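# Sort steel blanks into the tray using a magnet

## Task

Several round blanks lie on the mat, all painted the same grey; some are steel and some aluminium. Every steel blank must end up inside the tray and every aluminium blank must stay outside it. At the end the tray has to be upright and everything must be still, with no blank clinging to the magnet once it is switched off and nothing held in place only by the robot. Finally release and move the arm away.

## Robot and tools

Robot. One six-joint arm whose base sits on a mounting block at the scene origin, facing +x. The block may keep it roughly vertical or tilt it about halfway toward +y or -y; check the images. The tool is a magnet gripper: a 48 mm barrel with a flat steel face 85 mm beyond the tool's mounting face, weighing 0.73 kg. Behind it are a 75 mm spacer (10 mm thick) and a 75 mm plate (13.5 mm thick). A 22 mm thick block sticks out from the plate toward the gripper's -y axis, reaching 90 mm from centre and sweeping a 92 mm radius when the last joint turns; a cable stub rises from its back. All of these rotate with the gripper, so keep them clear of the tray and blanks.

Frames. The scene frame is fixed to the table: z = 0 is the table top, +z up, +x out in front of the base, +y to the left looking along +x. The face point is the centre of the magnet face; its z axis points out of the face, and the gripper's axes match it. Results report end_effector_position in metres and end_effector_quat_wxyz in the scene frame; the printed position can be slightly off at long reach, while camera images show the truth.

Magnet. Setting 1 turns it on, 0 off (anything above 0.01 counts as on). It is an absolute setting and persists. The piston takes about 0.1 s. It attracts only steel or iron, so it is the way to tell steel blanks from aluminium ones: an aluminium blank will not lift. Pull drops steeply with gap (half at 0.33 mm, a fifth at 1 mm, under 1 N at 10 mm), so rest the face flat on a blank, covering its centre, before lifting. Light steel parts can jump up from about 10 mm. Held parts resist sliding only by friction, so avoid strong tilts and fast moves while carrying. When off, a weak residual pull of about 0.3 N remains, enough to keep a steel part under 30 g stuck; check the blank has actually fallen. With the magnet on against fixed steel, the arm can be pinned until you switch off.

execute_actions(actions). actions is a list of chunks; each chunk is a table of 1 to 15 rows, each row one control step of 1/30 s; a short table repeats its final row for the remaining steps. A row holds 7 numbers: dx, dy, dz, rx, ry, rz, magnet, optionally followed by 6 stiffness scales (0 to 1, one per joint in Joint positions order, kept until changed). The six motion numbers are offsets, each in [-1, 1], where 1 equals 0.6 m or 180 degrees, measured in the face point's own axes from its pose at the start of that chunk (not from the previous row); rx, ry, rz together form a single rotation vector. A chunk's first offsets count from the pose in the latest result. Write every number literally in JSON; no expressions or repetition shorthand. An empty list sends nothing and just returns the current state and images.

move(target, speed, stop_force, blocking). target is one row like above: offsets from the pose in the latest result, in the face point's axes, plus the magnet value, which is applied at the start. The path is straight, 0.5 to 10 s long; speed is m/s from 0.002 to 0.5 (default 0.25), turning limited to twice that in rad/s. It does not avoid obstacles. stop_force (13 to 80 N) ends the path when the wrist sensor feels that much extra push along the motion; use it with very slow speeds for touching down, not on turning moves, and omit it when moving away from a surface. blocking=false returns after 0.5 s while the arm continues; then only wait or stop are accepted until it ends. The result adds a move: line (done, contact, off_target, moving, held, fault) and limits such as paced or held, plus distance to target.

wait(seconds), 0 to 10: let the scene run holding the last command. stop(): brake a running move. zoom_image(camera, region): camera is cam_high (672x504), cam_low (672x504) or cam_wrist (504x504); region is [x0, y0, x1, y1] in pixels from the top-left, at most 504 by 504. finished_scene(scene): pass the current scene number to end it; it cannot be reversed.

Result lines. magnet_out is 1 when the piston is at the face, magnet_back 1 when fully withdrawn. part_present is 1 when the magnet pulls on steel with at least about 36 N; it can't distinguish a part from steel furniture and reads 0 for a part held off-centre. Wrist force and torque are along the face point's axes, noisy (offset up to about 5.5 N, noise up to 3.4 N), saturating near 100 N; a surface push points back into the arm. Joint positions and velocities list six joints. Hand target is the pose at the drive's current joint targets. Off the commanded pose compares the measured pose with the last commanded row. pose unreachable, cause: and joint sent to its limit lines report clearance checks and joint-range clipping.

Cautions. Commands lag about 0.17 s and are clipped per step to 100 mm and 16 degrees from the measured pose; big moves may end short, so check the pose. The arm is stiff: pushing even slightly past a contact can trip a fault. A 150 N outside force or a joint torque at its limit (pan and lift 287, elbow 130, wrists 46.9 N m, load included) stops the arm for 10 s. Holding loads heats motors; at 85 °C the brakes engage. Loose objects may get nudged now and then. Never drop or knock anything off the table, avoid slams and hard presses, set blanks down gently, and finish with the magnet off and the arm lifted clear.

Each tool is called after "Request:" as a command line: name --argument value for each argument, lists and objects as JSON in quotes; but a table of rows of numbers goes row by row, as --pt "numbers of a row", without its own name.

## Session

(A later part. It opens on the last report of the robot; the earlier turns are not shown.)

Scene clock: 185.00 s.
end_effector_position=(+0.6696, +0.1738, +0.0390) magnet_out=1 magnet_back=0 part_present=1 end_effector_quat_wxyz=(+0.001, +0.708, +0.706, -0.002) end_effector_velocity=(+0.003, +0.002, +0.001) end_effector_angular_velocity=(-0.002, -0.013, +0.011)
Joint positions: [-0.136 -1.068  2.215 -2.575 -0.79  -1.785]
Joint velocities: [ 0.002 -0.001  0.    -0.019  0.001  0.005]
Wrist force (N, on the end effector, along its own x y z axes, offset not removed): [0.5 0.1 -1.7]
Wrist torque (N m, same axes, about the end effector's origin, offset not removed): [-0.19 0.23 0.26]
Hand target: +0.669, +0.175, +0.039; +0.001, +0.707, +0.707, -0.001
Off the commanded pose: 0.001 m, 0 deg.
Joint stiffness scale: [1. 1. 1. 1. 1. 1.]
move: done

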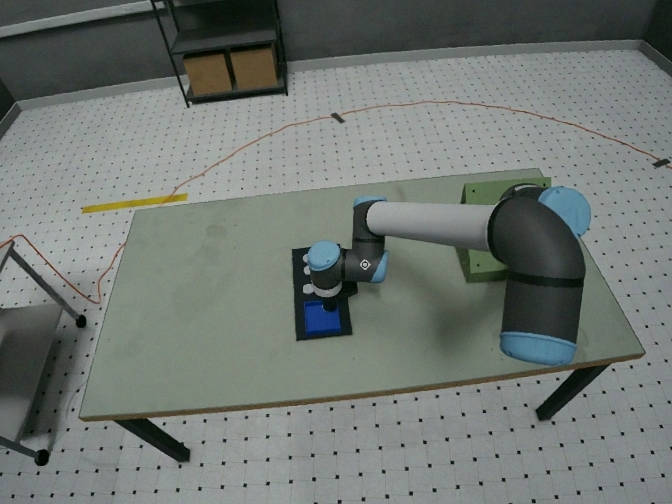

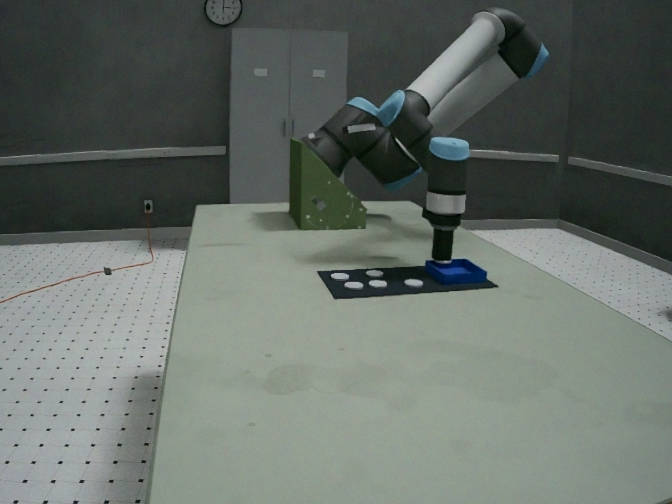

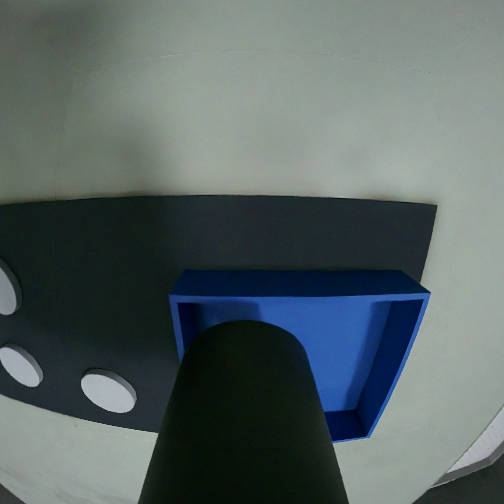

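Request:
move --target '[0.002,0.012,0.012,0,0,0,1]' --speed 0.05

Request:
zoom_image --camera "cam_wrist" --region '[100, 200, 400, 400]'

Scene clock: 191.63 s.
end_effector_position=(+0.6747, +0.1738, +0.0317) magnet_out=1 magnet_back=0 part_present=1 end_effector_quat_wxyz=(+0.000, +0.709, +0.706, -0.003) end_effector_velocity=(+0.002, +0.001, -0.000) end_effector_angular_velocity=(-0.001, -0.002, +0.000)
Joint positions: [-0.127 -1.052  2.203 -2.586 -0.79  -1.771]
Joint velocities: [ 0.002  0.001 -0.003 -0.003  0.     0.004]
Wrist force (N, on the end effector, along its own x y z axes, offset not removed): [-0.8 -0.5 -3.0]
Wrist torque (N m, same axes, about the end effector's origin, offset not removed): [-0.16 0.33 0.32]
Hand target: +0.677, +0.175, +0.032; +0.001, +0.708, +0.706, -0.002
Off the commanded pose: 0.002 m, 0 deg.
Joint stiffness scale: [1. 1. 1. 1. 1. 1.]
move: done

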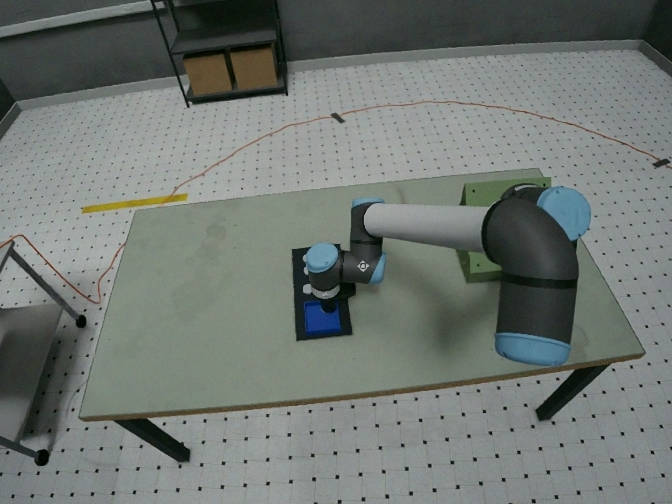

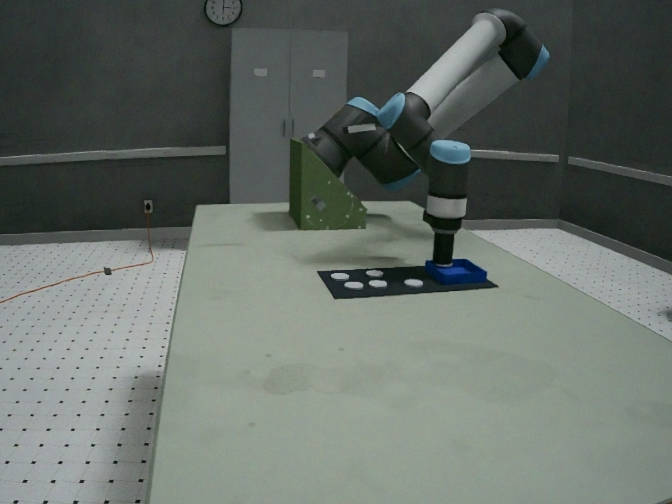

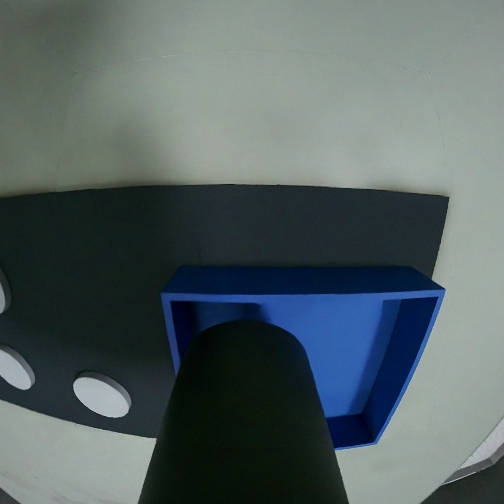

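Region (100, 200, 400, 400) of cam_wrist's 504x504 image, scaled by 1.680, with more detail than that image has.

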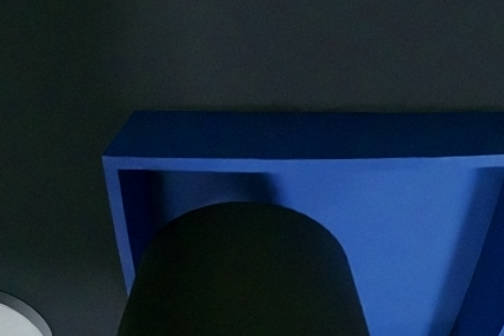

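Request:
move --target '[0,0,0.022,0,0,0,1]' --speed 0.03

Request:
move --target '[0,0,0.02,0,0,0,1]' --speed 0.006 --stop_force 13

Scene clock: 196.50 s.
end_effector_position=(+0.6734, +0.1726, +0.0185) magnet_out=1 magnet_back=0 part_present=1 end_effector_quat_wxyz=(+0.000, +0.709, +0.705, -0.004) end_effector_velocity=(+0.001, +0.001, +0.001) end_effector_angular_velocity=(-0.001, -0.006, +0.002)
Joint positions: [-0.114 -1.031  2.203 -2.617 -0.79  -1.753]
Joint velocities: [ 0.001 -0.001 -0.    -0.009  0.001  0.005]
Wrist force (N, on the end effector, along its own x y z axes, offset not removed): [2.6 -0.6 0.7]
Wrist torque (N m, same axes, about the end effector's origin, offset not removed): [-0.23 0.00 0.36]
Hand target: +0.675, +0.174, +0.018; +0.000, +0.709, +0.706, -0.003
Off the commanded pose: 0.002 m, 0 deg.
Joint stiffness scale: [1. 1. 1. 1. 1. 1.]
move: done

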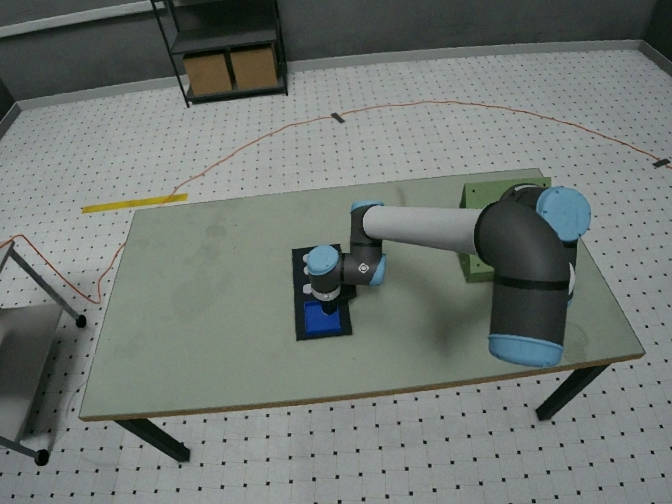

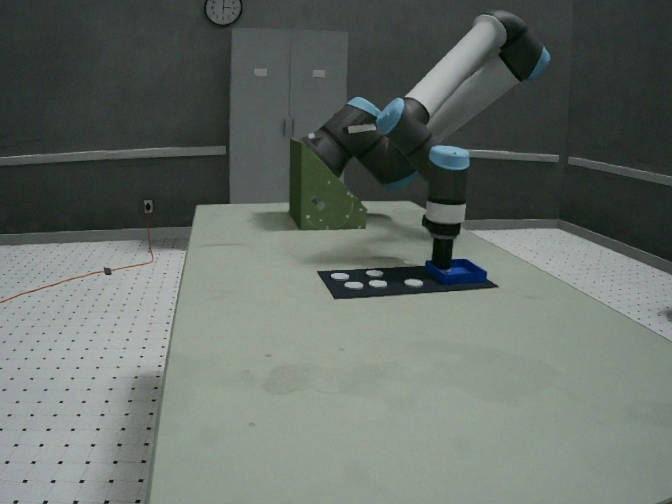

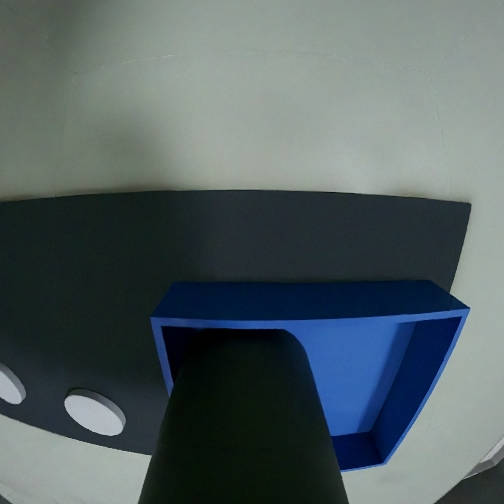

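Scene clock: 198.77 s.
end_effector_position=(+0.6742, +0.1719, +0.0118) magnet_out=1 magnet_back=0 part_present=1 end_effector_quat_wxyz=(+0.003, +0.709, +0.705, -0.002) end_effector_velocity=(-0.001, +0.001, -0.001) end_effector_angular_velocity=(+0.000, +0.003, -0.001)
Joint positions: [-0.107 -1.018  2.203 -2.644 -0.789 -1.737]
Joint velocities: [ 0.001 -0.    -0.     0.003  0.     0.   ]
Wrist force (N, on the end effector, along its own x y z axes, offset not removed): [-0.7 -5.4 -9.6]
Wrist torque (N m, same axes, about the end effector's origin, offset not removed): [-0.26 0.30 0.33]
Hand target: +0.674, +0.172, +0.012; +0.002, +0.709, +0.705, -0.002
Off the commanded pose: 0.005 m, 0 deg.
Joint stiffness scale: [1. 1. 1. 1. 1. 1.]
move: contact

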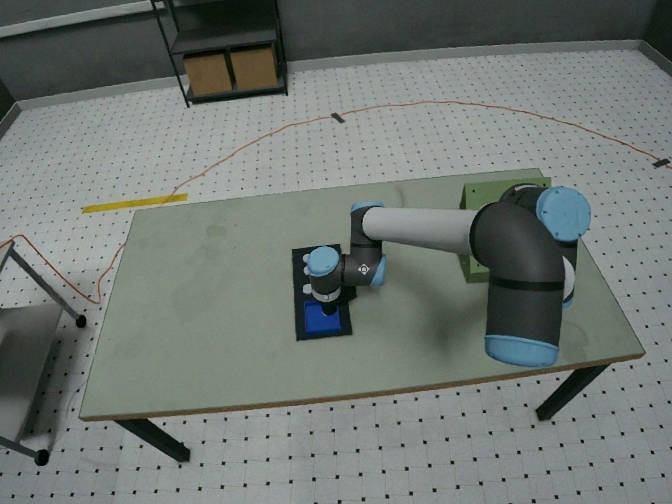

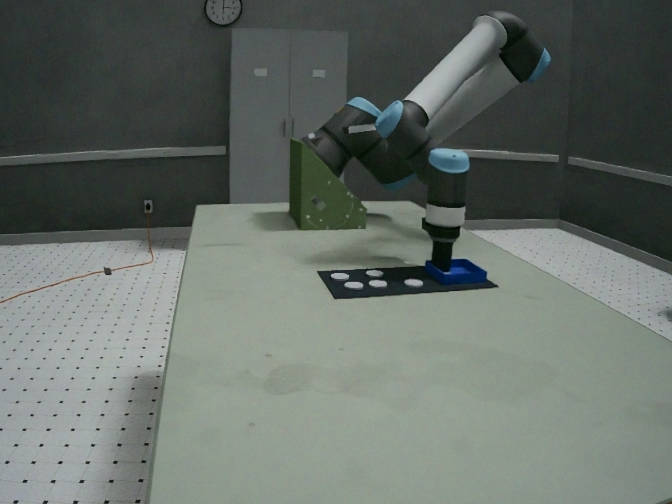

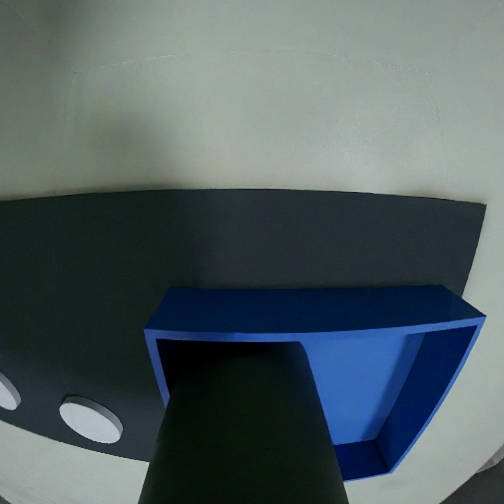

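Request:
execute_actions --actions '[[[0,0,0,0,0,0,0]]]'

Request:
move --target '[0.003,0.002,-0.065,0,0,0,0]' --speed 0.12

Request:
move --target '[-0.16,0.087,0,0,0,0,0]' --speed 0.2

Scene clock: 203.33 s.
end_effector_position=(+0.6742, +0.1718, +0.0119) magnet_out=0 magnet_back=1 part_present=0 end_effector_quat_wxyz=(+0.003, +0.709, +0.705, -0.002) end_effector_velocity=(+0.000, -0.001, +0.001) end_effector_angular_velocity=(+0.000, -0.001, -0.000)
Joint positions: [-0.107 -1.018  2.203 -2.644 -0.789 -1.737]
Joint velocities: [-0.001  0.    -0.    -0.001  0.    -0.   ]
Wrist force (N, on the end effector, along its own x y z axes, offset not removed): [-0.3 -0.8 -4.8]
Wrist torque (N m, same axes, about the end effector's origin, offset not removed): [-0.22 0.34 0.47]
Hand target: +0.674, +0.172, +0.012; +0.003, +0.709, +0.705, -0.002
Off the commanded pose: 0.000 m, 0 deg.
Joint stiffness scale: [1. 1. 1. 1. 1. 1.]

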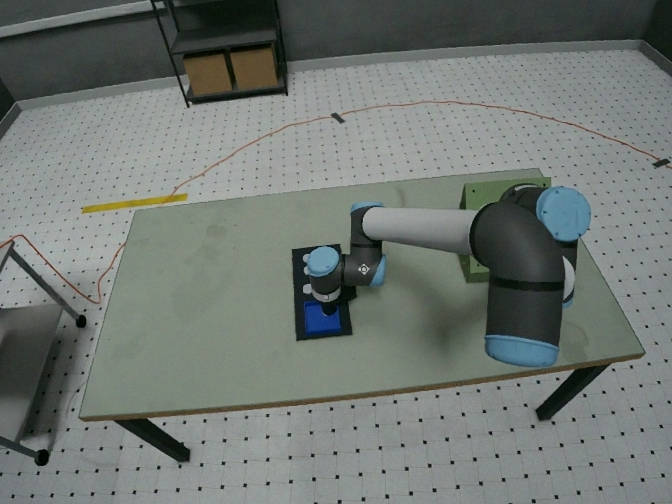

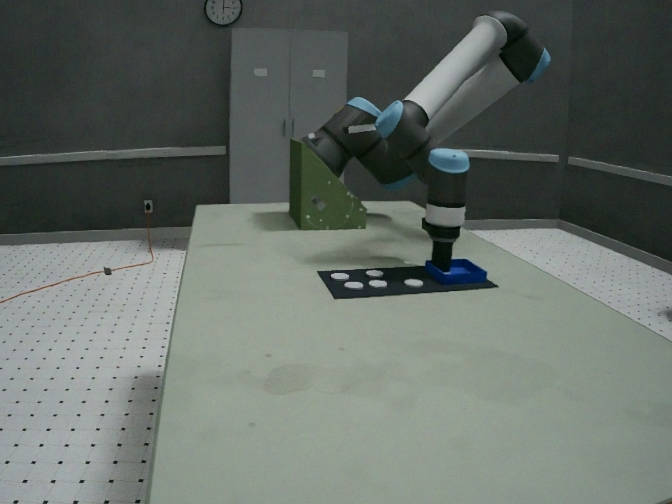

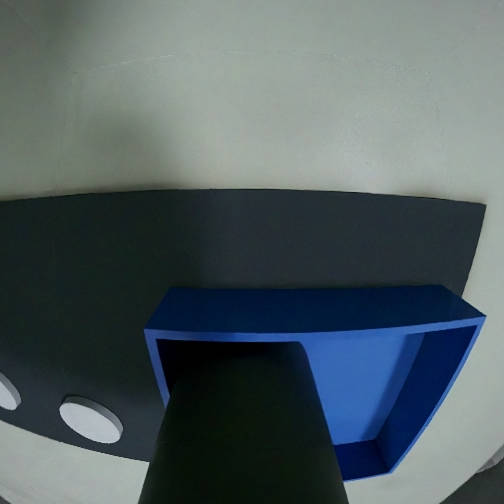

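Scene clock: 204.23 s.
end_effector_position=(+0.6773, +0.1754, +0.0520) magnet_out=0 magnet_back=1 part_present=0 end_effector_quat_wxyz=(+0.004, +0.709, +0.706, -0.001) end_effector_velocity=(-0.003, -0.003, -0.003) end_effector_angular_velocity=(+0.002, +0.013, -0.006)
Joint positions: [-0.146 -1.083  2.203 -2.547 -0.793 -1.79 ]
Joint velocities: [-0.     0.003 -0.     0.016 -0.001 -0.008]
Wrist force (N, on the end effector, along its own x y z axes, offset not removed): [-0.7 -2.9 1.5]
Wrist torque (N m, same axes, about the end effector's origin, offset not removed): [-0.52 0.32 0.44]
Hand target: +0.675, +0.174, +0.051; +0.003, +0.709, +0.705, -0.002
Off the commanded pose: 0.003 m, 0 deg.
Joint stiffness scale: [1. 1. 1. 1. 1. 1.]
move: done

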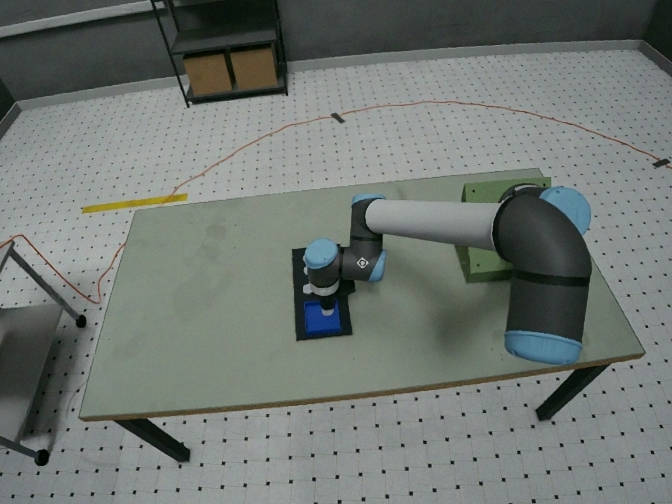

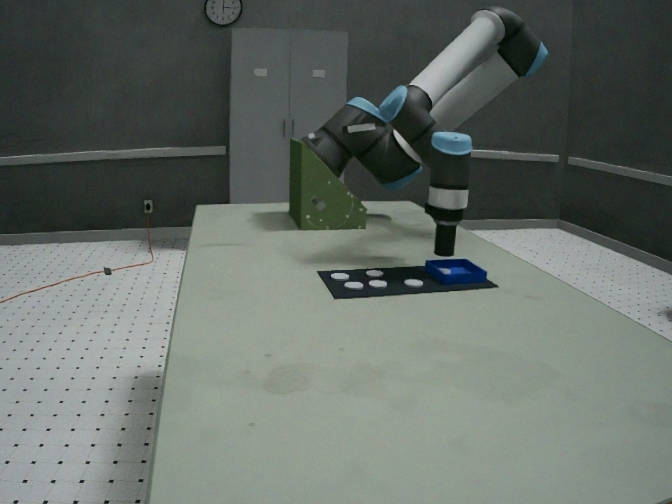

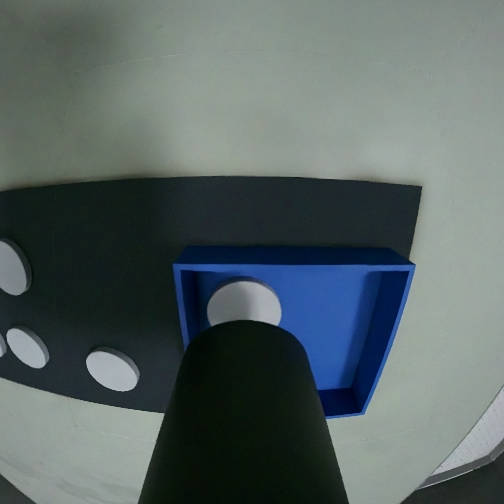

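Scene clock: 205.47 s.
end_effector_position=(+0.7279, +0.0785, +0.0528) magnet_out=0 magnet_back=1 part_present=0 end_effector_quat_wxyz=(+0.003, +0.710, +0.704, +0.000) end_effector_velocity=(-0.000, -0.000, -0.000) end_effector_angular_velocity=(+0.000, +0.001, -0.000)
Joint positions: [-0.23  -0.936  2.104 -2.514 -0.807 -1.902]
Joint velocities: [ 0.     0.     0.     0.001 -0.    -0.001]
Wrist force (N, on the end effector, along its own x y z axes, offset not removed): [0.5 -0.7 -1.6]
Wrist torque (N m, same axes, about the end effector's origin, offset not removed): [-0.23 0.29 0.33]
Hand target: +0.729, +0.079, +0.053; +0.004, +0.709, +0.706, -0.001
Off the commanded pose: 0.001 m, 0 deg.
Joint stiffness scale: [1. 1. 1. 1. 1. 1.]
move: done

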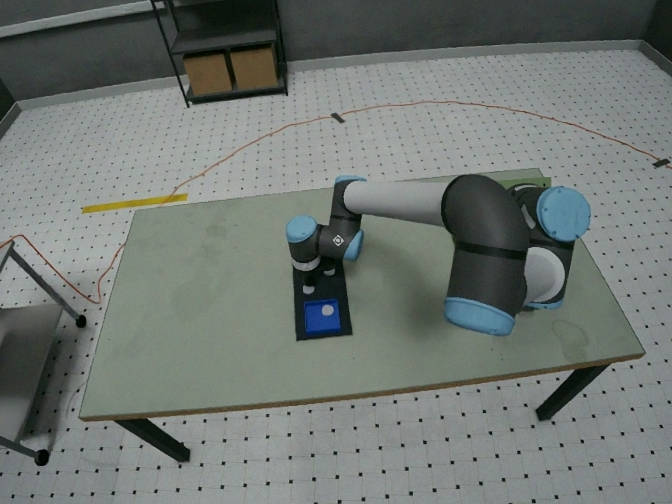

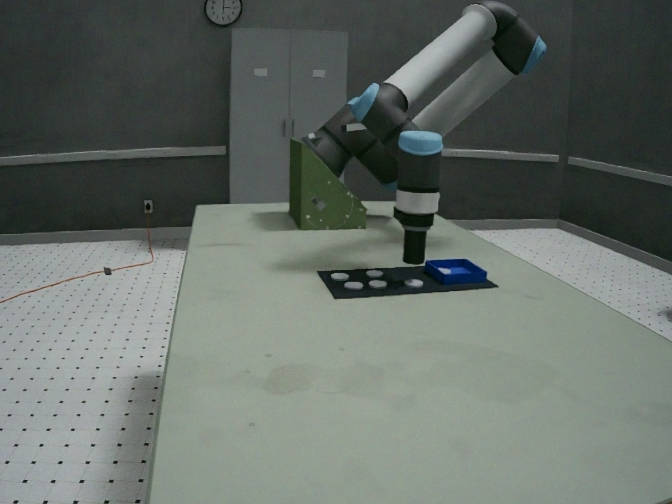

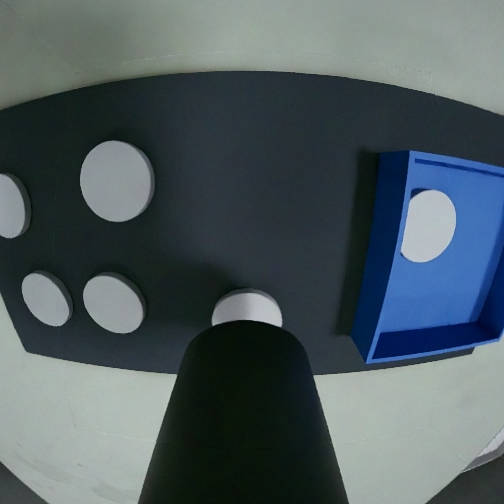

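Request:
move --target '[0,0.009,0.066,0,0,0,0]' --speed 0.12

Request:
move --target '[0,0,0.02,0,0,0,0]' --speed 0.008 --stop_force 13

Request:
execute_actions --actions '[[[0,0,0,0,0,0,1]]]'

Scene clock: 220.67 s.
end_effector_position=(+0.7312, +0.0773, +0.0119) magnet_out=0 magnet_back=1 part_present=0 end_effector_quat_wxyz=(+0.002, +0.710, +0.704, -0.001) end_effector_velocity=(+0.000, -0.001, +0.001) end_effector_angular_velocity=(-0.000, -0.002, -0.002)
Joint positions: [-0.19  -0.875  2.09  -2.595 -0.8   -1.848]
Joint velocities: [-0.001  0.     0.    -0.002 -0.     0.002]
Wrist force (N, on the end effector, along its own x y z axes, offset not removed): [2.0 -1.5 -0.4]
Wrist torque (N m, same axes, about the end effector's origin, offset not removed): [-0.35 0.07 0.34]
Hand target: +0.734, +0.078, +0.013; +0.003, +0.710, +0.704, +0.000
Off the commanded pose: 0.003 m, 0 deg.
Joint stiffness scale: [1. 1. 1. 1. 1. 1.]
move: done

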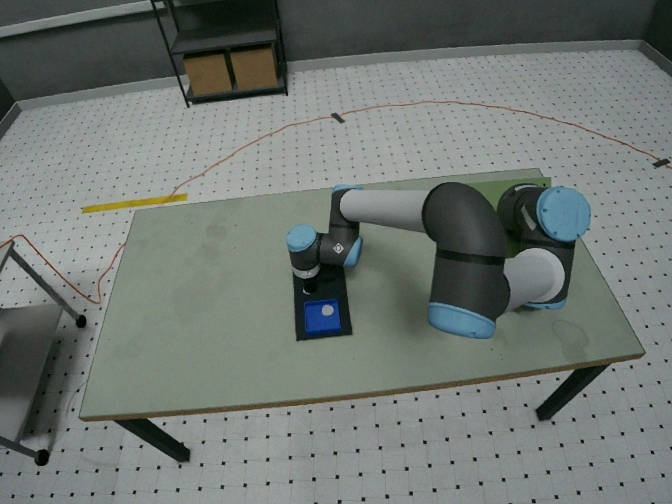

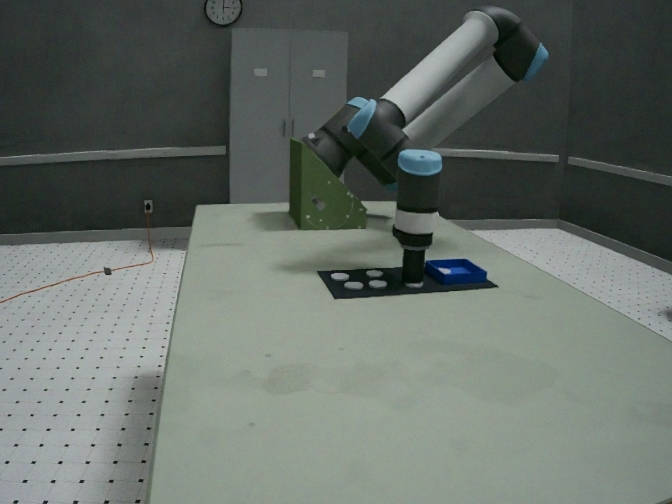

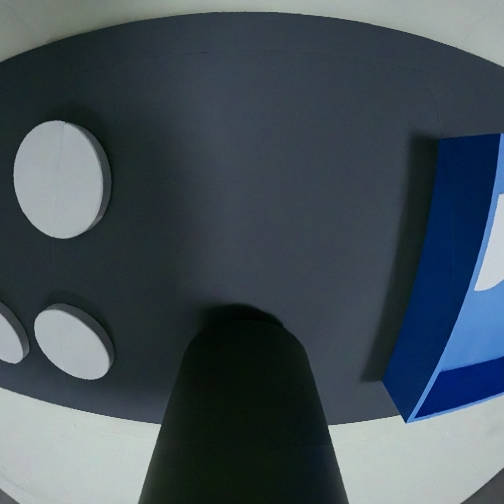

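Scene clock: 222.30 s.
end_effector_position=(+0.7341, +0.0763, +0.0090) magnet_out=0 magnet_back=1 part_present=0 end_effector_quat_wxyz=(+0.006, +0.710, +0.704, +0.001) end_effector_velocity=(-0.000, -0.000, +0.001) end_effector_angular_velocity=(-0.000, +0.001, -0.001)
Joint positions: [-0.187 -0.867  2.088 -2.617 -0.799 -1.836]
Joint velocities: [-0.001 -0.001  0.     0.002 -0.    -0.   ]
Wrist force (N, on the end effector, along its own x y z axes, offset not removed): [-1.7 -0.1 -8.9]
Wrist torque (N m, same axes, about the end effector's origin, offset not removed): [-0.14 0.45 0.45]
Hand target: +0.733, +0.076, +0.009; +0.006, +0.710, +0.704, +0.001
Off the commanded pose: 0.010 m, 1 deg.
Joint stiffness scale: [1. 1. 1. 1. 1. 1.]
move: contact

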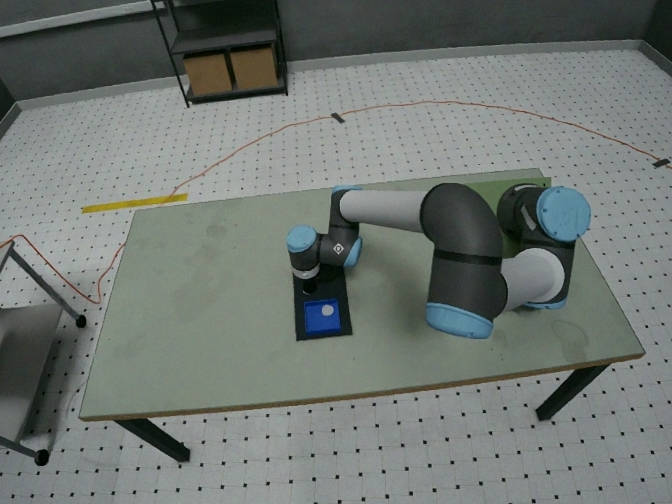

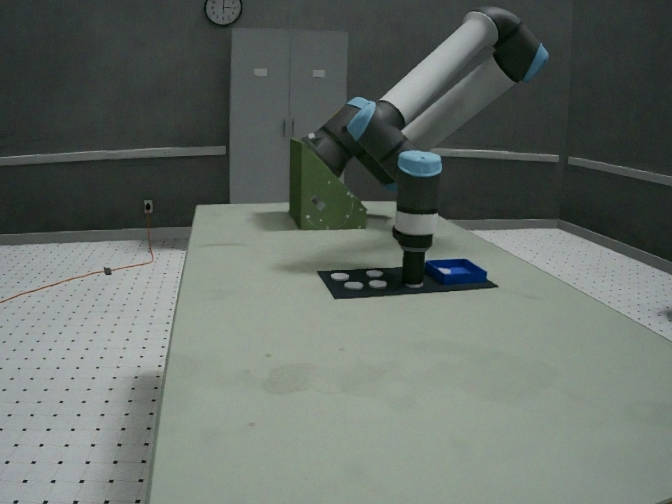

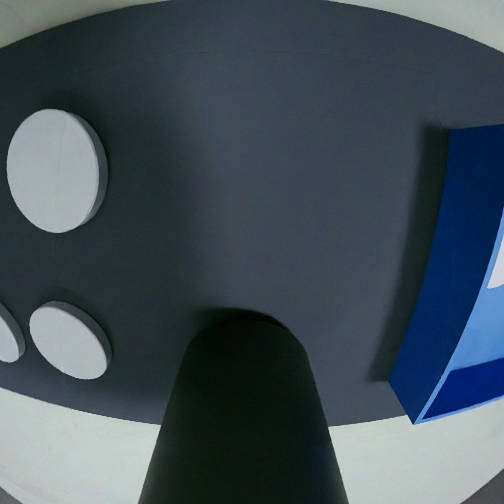

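Scene clock: 222.80 s.
end_effector_position=(+0.7341, +0.0763, +0.0090) magnet_out=1 magnet_back=0 part_present=0 end_effector_quat_wxyz=(+0.006, +0.710, +0.704, +0.001) end_effector_velocity=(-0.000, +0.000, -0.000) end_effector_angular_velocity=(+0.000, +0.000, -0.000)
Joint positions: [-0.187 -0.867  2.088 -2.617 -0.799 -1.836]
Joint velocities: [ 0.    -0.     0.     0.001  0.    -0.   ]
Wrist force (N, on the end effector, along its own x y z axes, offset not removed): [2.2 0.9 -6.8]
Wrist torque (N m, same axes, about the end effector's origin, offset not removed): [-0.06 -0.05 0.40]
Hand target: +0.734, +0.076, +0.009; +0.006, +0.710, +0.704, +0.001
Off the commanded pose: 0.000 m, 0 deg.
Joint stiffness scale: [1. 1. 1. 1. 1. 1.]

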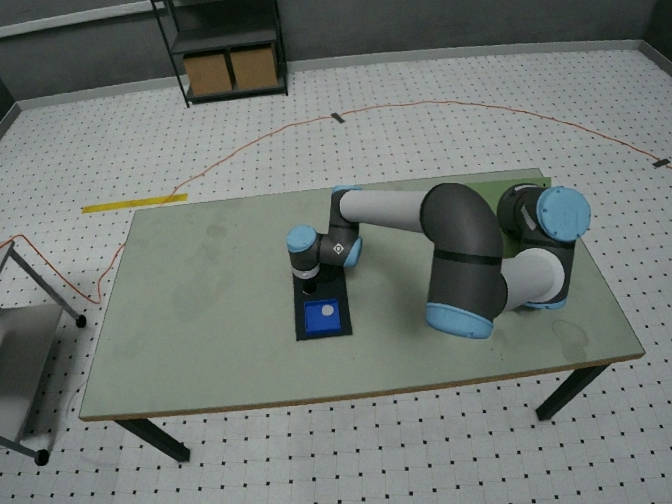

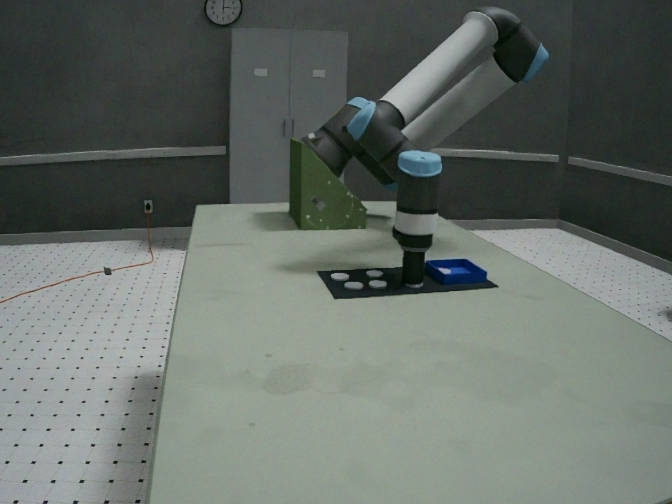

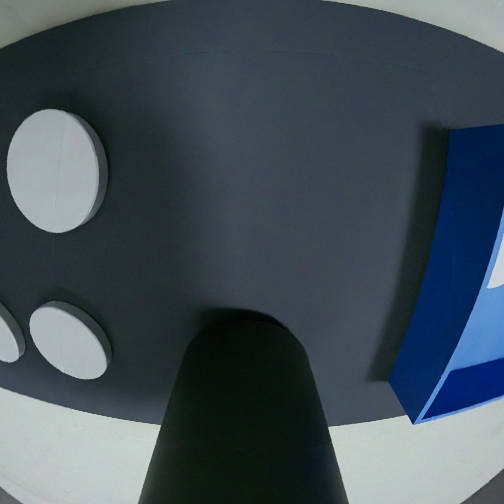

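Request:
move --target '[0,0,-0.055,0,0,0,1]' --speed 0.1

Scene clock: 227.50 s.
end_effector_position=(+0.7367, +0.0779, +0.0438) magnet_out=1 magnet_back=0 part_present=0 end_effector_quat_wxyz=(+0.008, +0.709, +0.705, +0.003) end_effector_velocity=(-0.008, -0.002, -0.004) end_effector_angular_velocity=(+0.003, +0.016, -0.008)
Joint positions: [-0.219 -0.916  2.091 -2.548 -0.804 -1.878]
Joint velocities: [-0.001  0.001  0.007  0.015 -0.002 -0.008]
Wrist force (N, on the end effector, along its own x y z axes, offset not removed): [1.8 -2.2 -0.5]
Wrist torque (N m, same axes, about the end effector's origin, offset not removed): [-0.37 0.14 0.34]
Hand target: +0.734, +0.077, +0.042; +0.006, +0.710, +0.704, +0.001
Off the commanded pose: 0.004 m, 0 deg.
Joint stiffness scale: [1. 1. 1. 1. 1. 1.]
move: off_target

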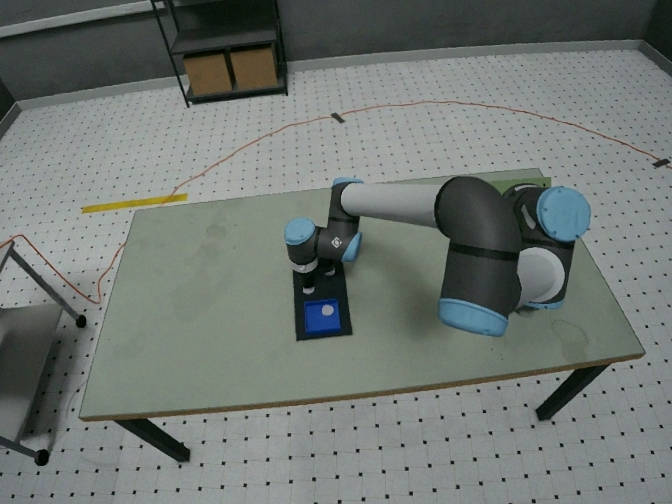

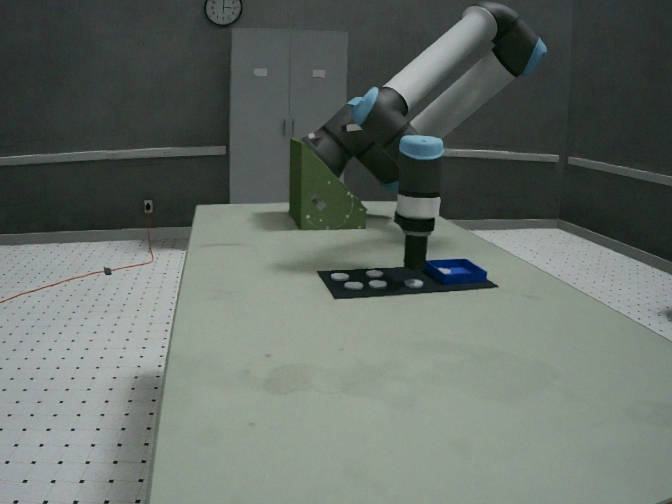

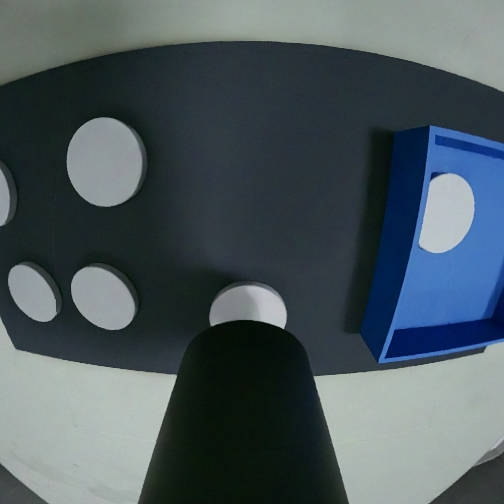

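Request:
move --target '[-0.137,-0.0195,-0.01,0.005,0.0022,-0.0018,0]' --speed 0.2

Scene clock: 243.37 s.
end_effector_position=(+0.7231, -0.0043, +0.0497) magnet_out=0 magnet_back=1 part_present=0 end_effector_quat_wxyz=(-0.000, +0.708, +0.706, +0.000) end_effector_velocity=(-0.000, -0.001, +0.000) end_effector_angular_velocity=(-0.000, +0.001, -0.000)
Joint positions: [-0.309 -0.842  2.09  -2.514 -0.824 -2.017]
Joint velocities: [-0.001  0.    -0.     0.001 -0.001 -0.002]
Wrist force (N, on the end effector, along its own x y z axes, offset not removed): [0.6 0.1 -0.3]
Wrist torque (N m, same axes, about the end effector's origin, offset not removed): [-0.11 0.21 0.32]
Hand target: +0.725, -0.004, +0.050; +0.000, +0.707, +0.707, -0.000
Off the commanded pose: 0.001 m, 0 deg.
Joint stiffness scale: [1. 1. 1. 1. 1. 1.]
move: done

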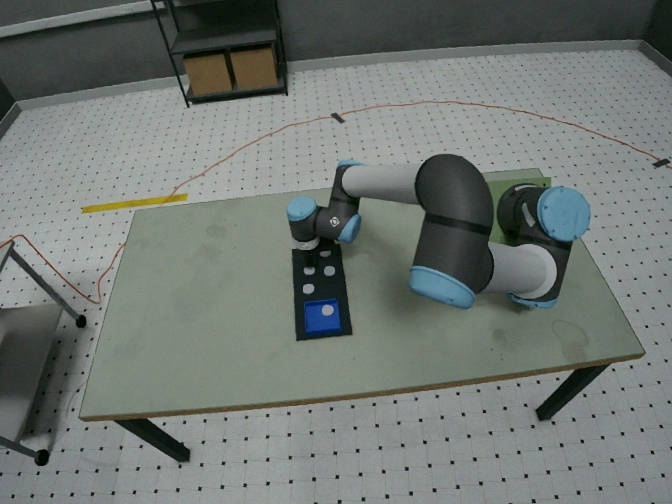

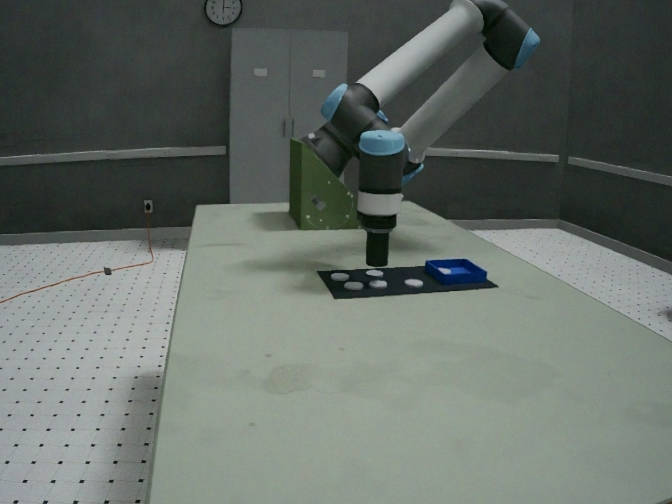

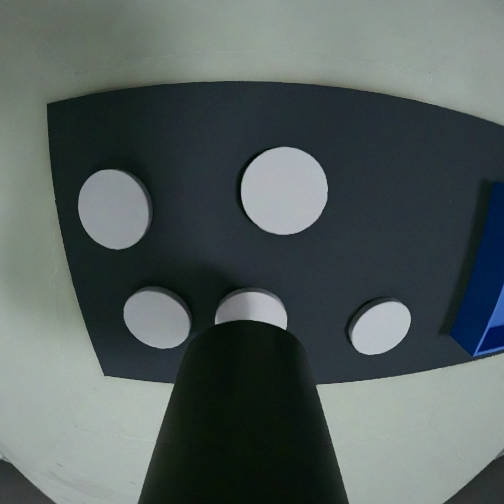

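Request:
move --target '[0.002,0.008,0.0615,0,0,0,0]' --speed 0.12

Request:
move --target '[0,0,0.02,0,0,0,0]' --speed 0.008 --stop_force 13

Request:
execute_actions --actions '[[[0,0,0,0,0,0,1]]]'

Scene clock: 251.13 s.
end_effector_position=(+0.7254, -0.0037, +0.0111) magnet_out=0 magnet_back=1 part_present=0 end_effector_quat_wxyz=(-0.002, +0.709, +0.705, -0.001) end_effector_velocity=(-0.000, +0.000, -0.001) end_effector_angular_velocity=(-0.000, +0.000, -0.000)
Joint positions: [-0.27  -0.788  2.079 -2.587 -0.814 -1.967]
Joint velocities: [ 0.001  0.001 -0.    -0.002  0.     0.002]
Wrist force (N, on the end effector, along its own x y z axes, offset not removed): [2.0 -1.9 -1.0]
Wrist torque (N m, same axes, about the end effector's origin, offset not removed): [-0.34 0.10 0.32]
Hand target: +0.728, -0.003, +0.013; -0.000, +0.708, +0.706, +0.000
Off the commanded pose: 0.003 m, 0 deg.
Joint stiffness scale: [1. 1. 1. 1. 1. 1.]
move: done

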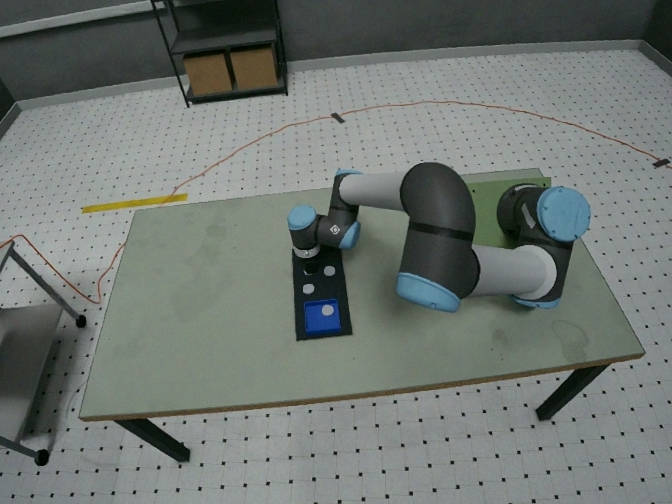

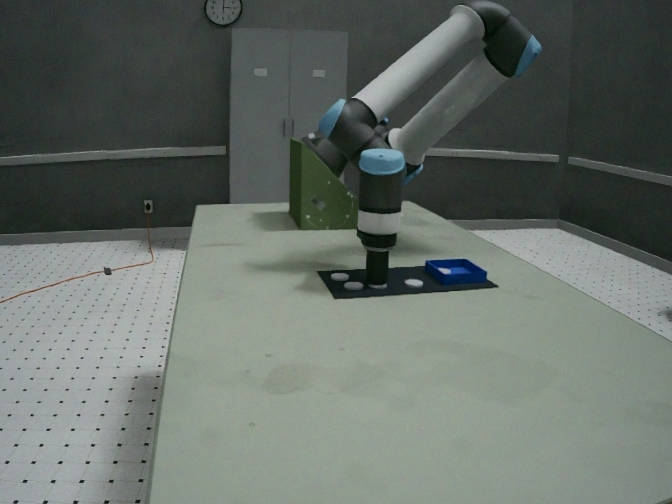

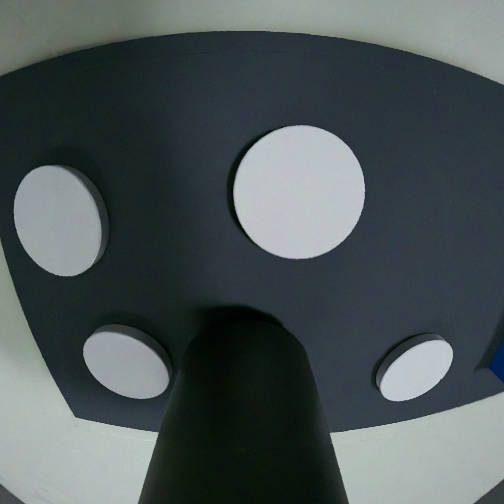

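Scene clock: 252.63 s.
end_effector_position=(+0.7274, -0.0048, +0.0089) magnet_out=0 magnet_back=1 part_present=0 end_effector_quat_wxyz=(+0.002, +0.709, +0.705, +0.001) end_effector_velocity=(+0.000, +0.000, +0.001) end_effector_angular_velocity=(-0.000, -0.001, +0.000)
Joint positions: [-0.268 -0.782  2.078 -2.606 -0.813 -1.956]
Joint velocities: [-0.    -0.001  0.     0.    -0.     0.   ]
Wrist force (N, on the end effector, along its own x y z axes, offset not removed): [-0.2 -4.0 -5.9]
Wrist torque (N m, same axes, about the end effector's origin, offset not removed): [-0.33 0.30 0.46]
Hand target: +0.727, -0.005, +0.009; +0.001, +0.709, +0.705, +0.001
Off the commanded pose: 0.010 m, 1 deg.
Joint stiffness scale: [1. 1. 1. 1. 1. 1.]
move: contact

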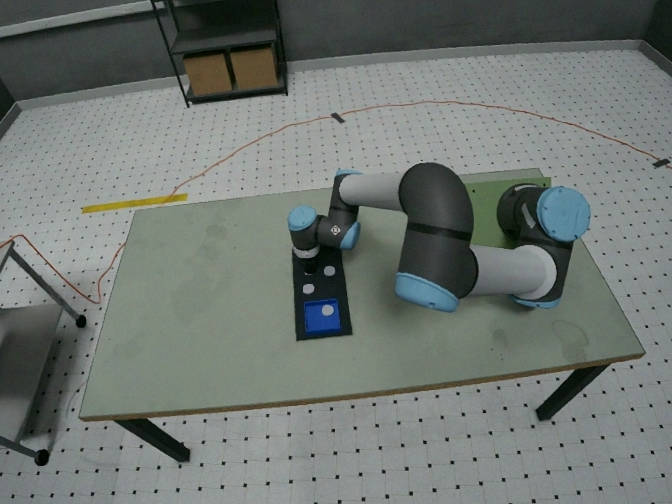

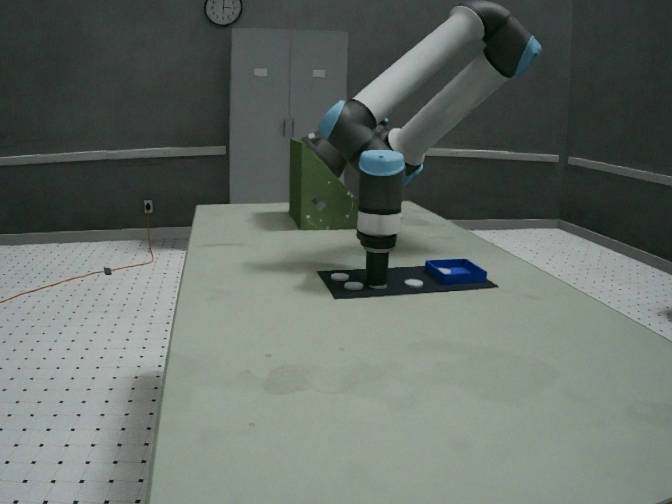

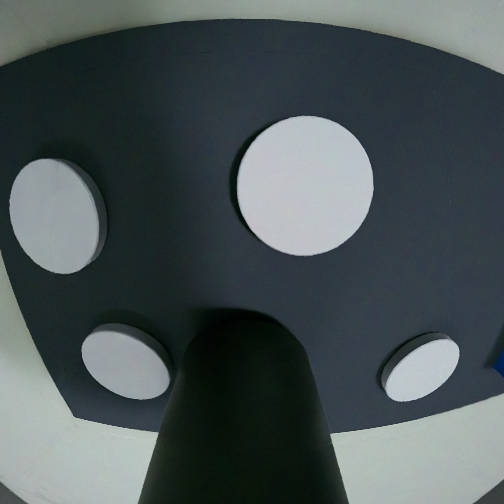

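Scene clock: 253.13 s.
end_effector_position=(+0.7274, -0.0048, +0.0090) magnet_out=1 magnet_back=0 part_present=1 end_effector_quat_wxyz=(+0.002, +0.709, +0.705, +0.001) end_effector_velocity=(-0.000, +0.000, -0.000) end_effector_angular_velocity=(+0.001, +0.001, -0.001)
Joint positions: [-0.268 -0.782  2.078 -2.606 -0.813 -1.956]
Joint velocities: [ 0.     0.    -0.     0.001  0.     0.   ]
Wrist force (N, on the end effector, along its own x y z axes, offset not removed): [0.3 1.2 -6.2]
Wrist torque (N m, same axes, about the end effector's origin, offset not removed): [-0.07 0.14 0.41]
Hand target: +0.727, -0.005, +0.009; +0.002, +0.709, +0.705, +0.001
Off the commanded pose: 0.000 m, 0 deg.
Joint stiffness scale: [1. 1. 1. 1. 1. 1.]

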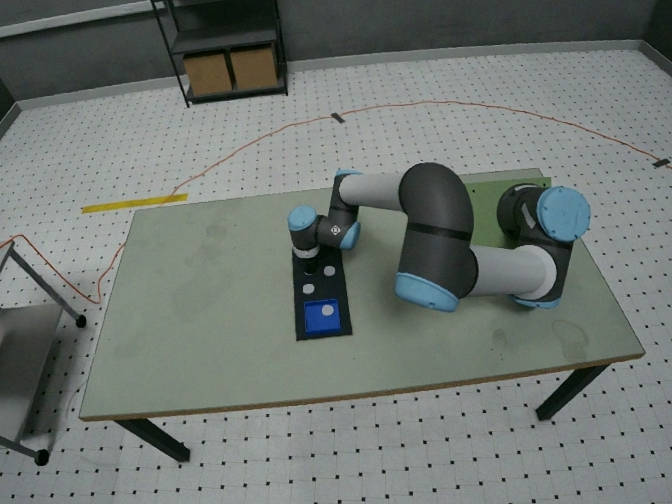

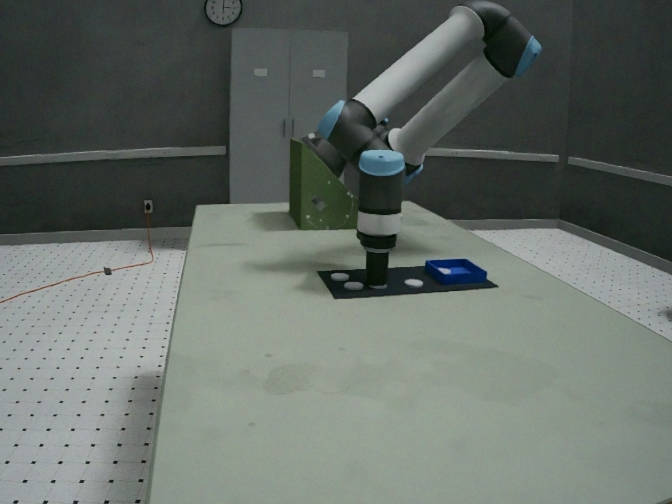

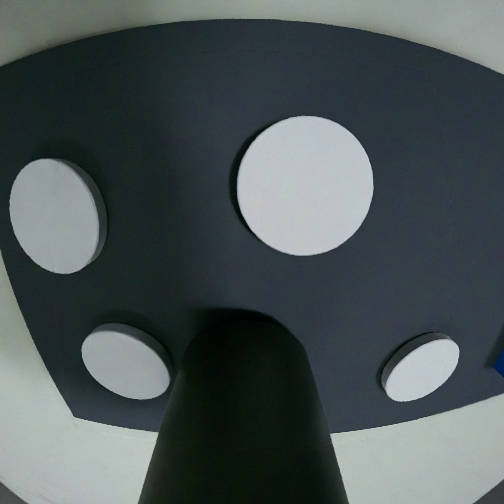

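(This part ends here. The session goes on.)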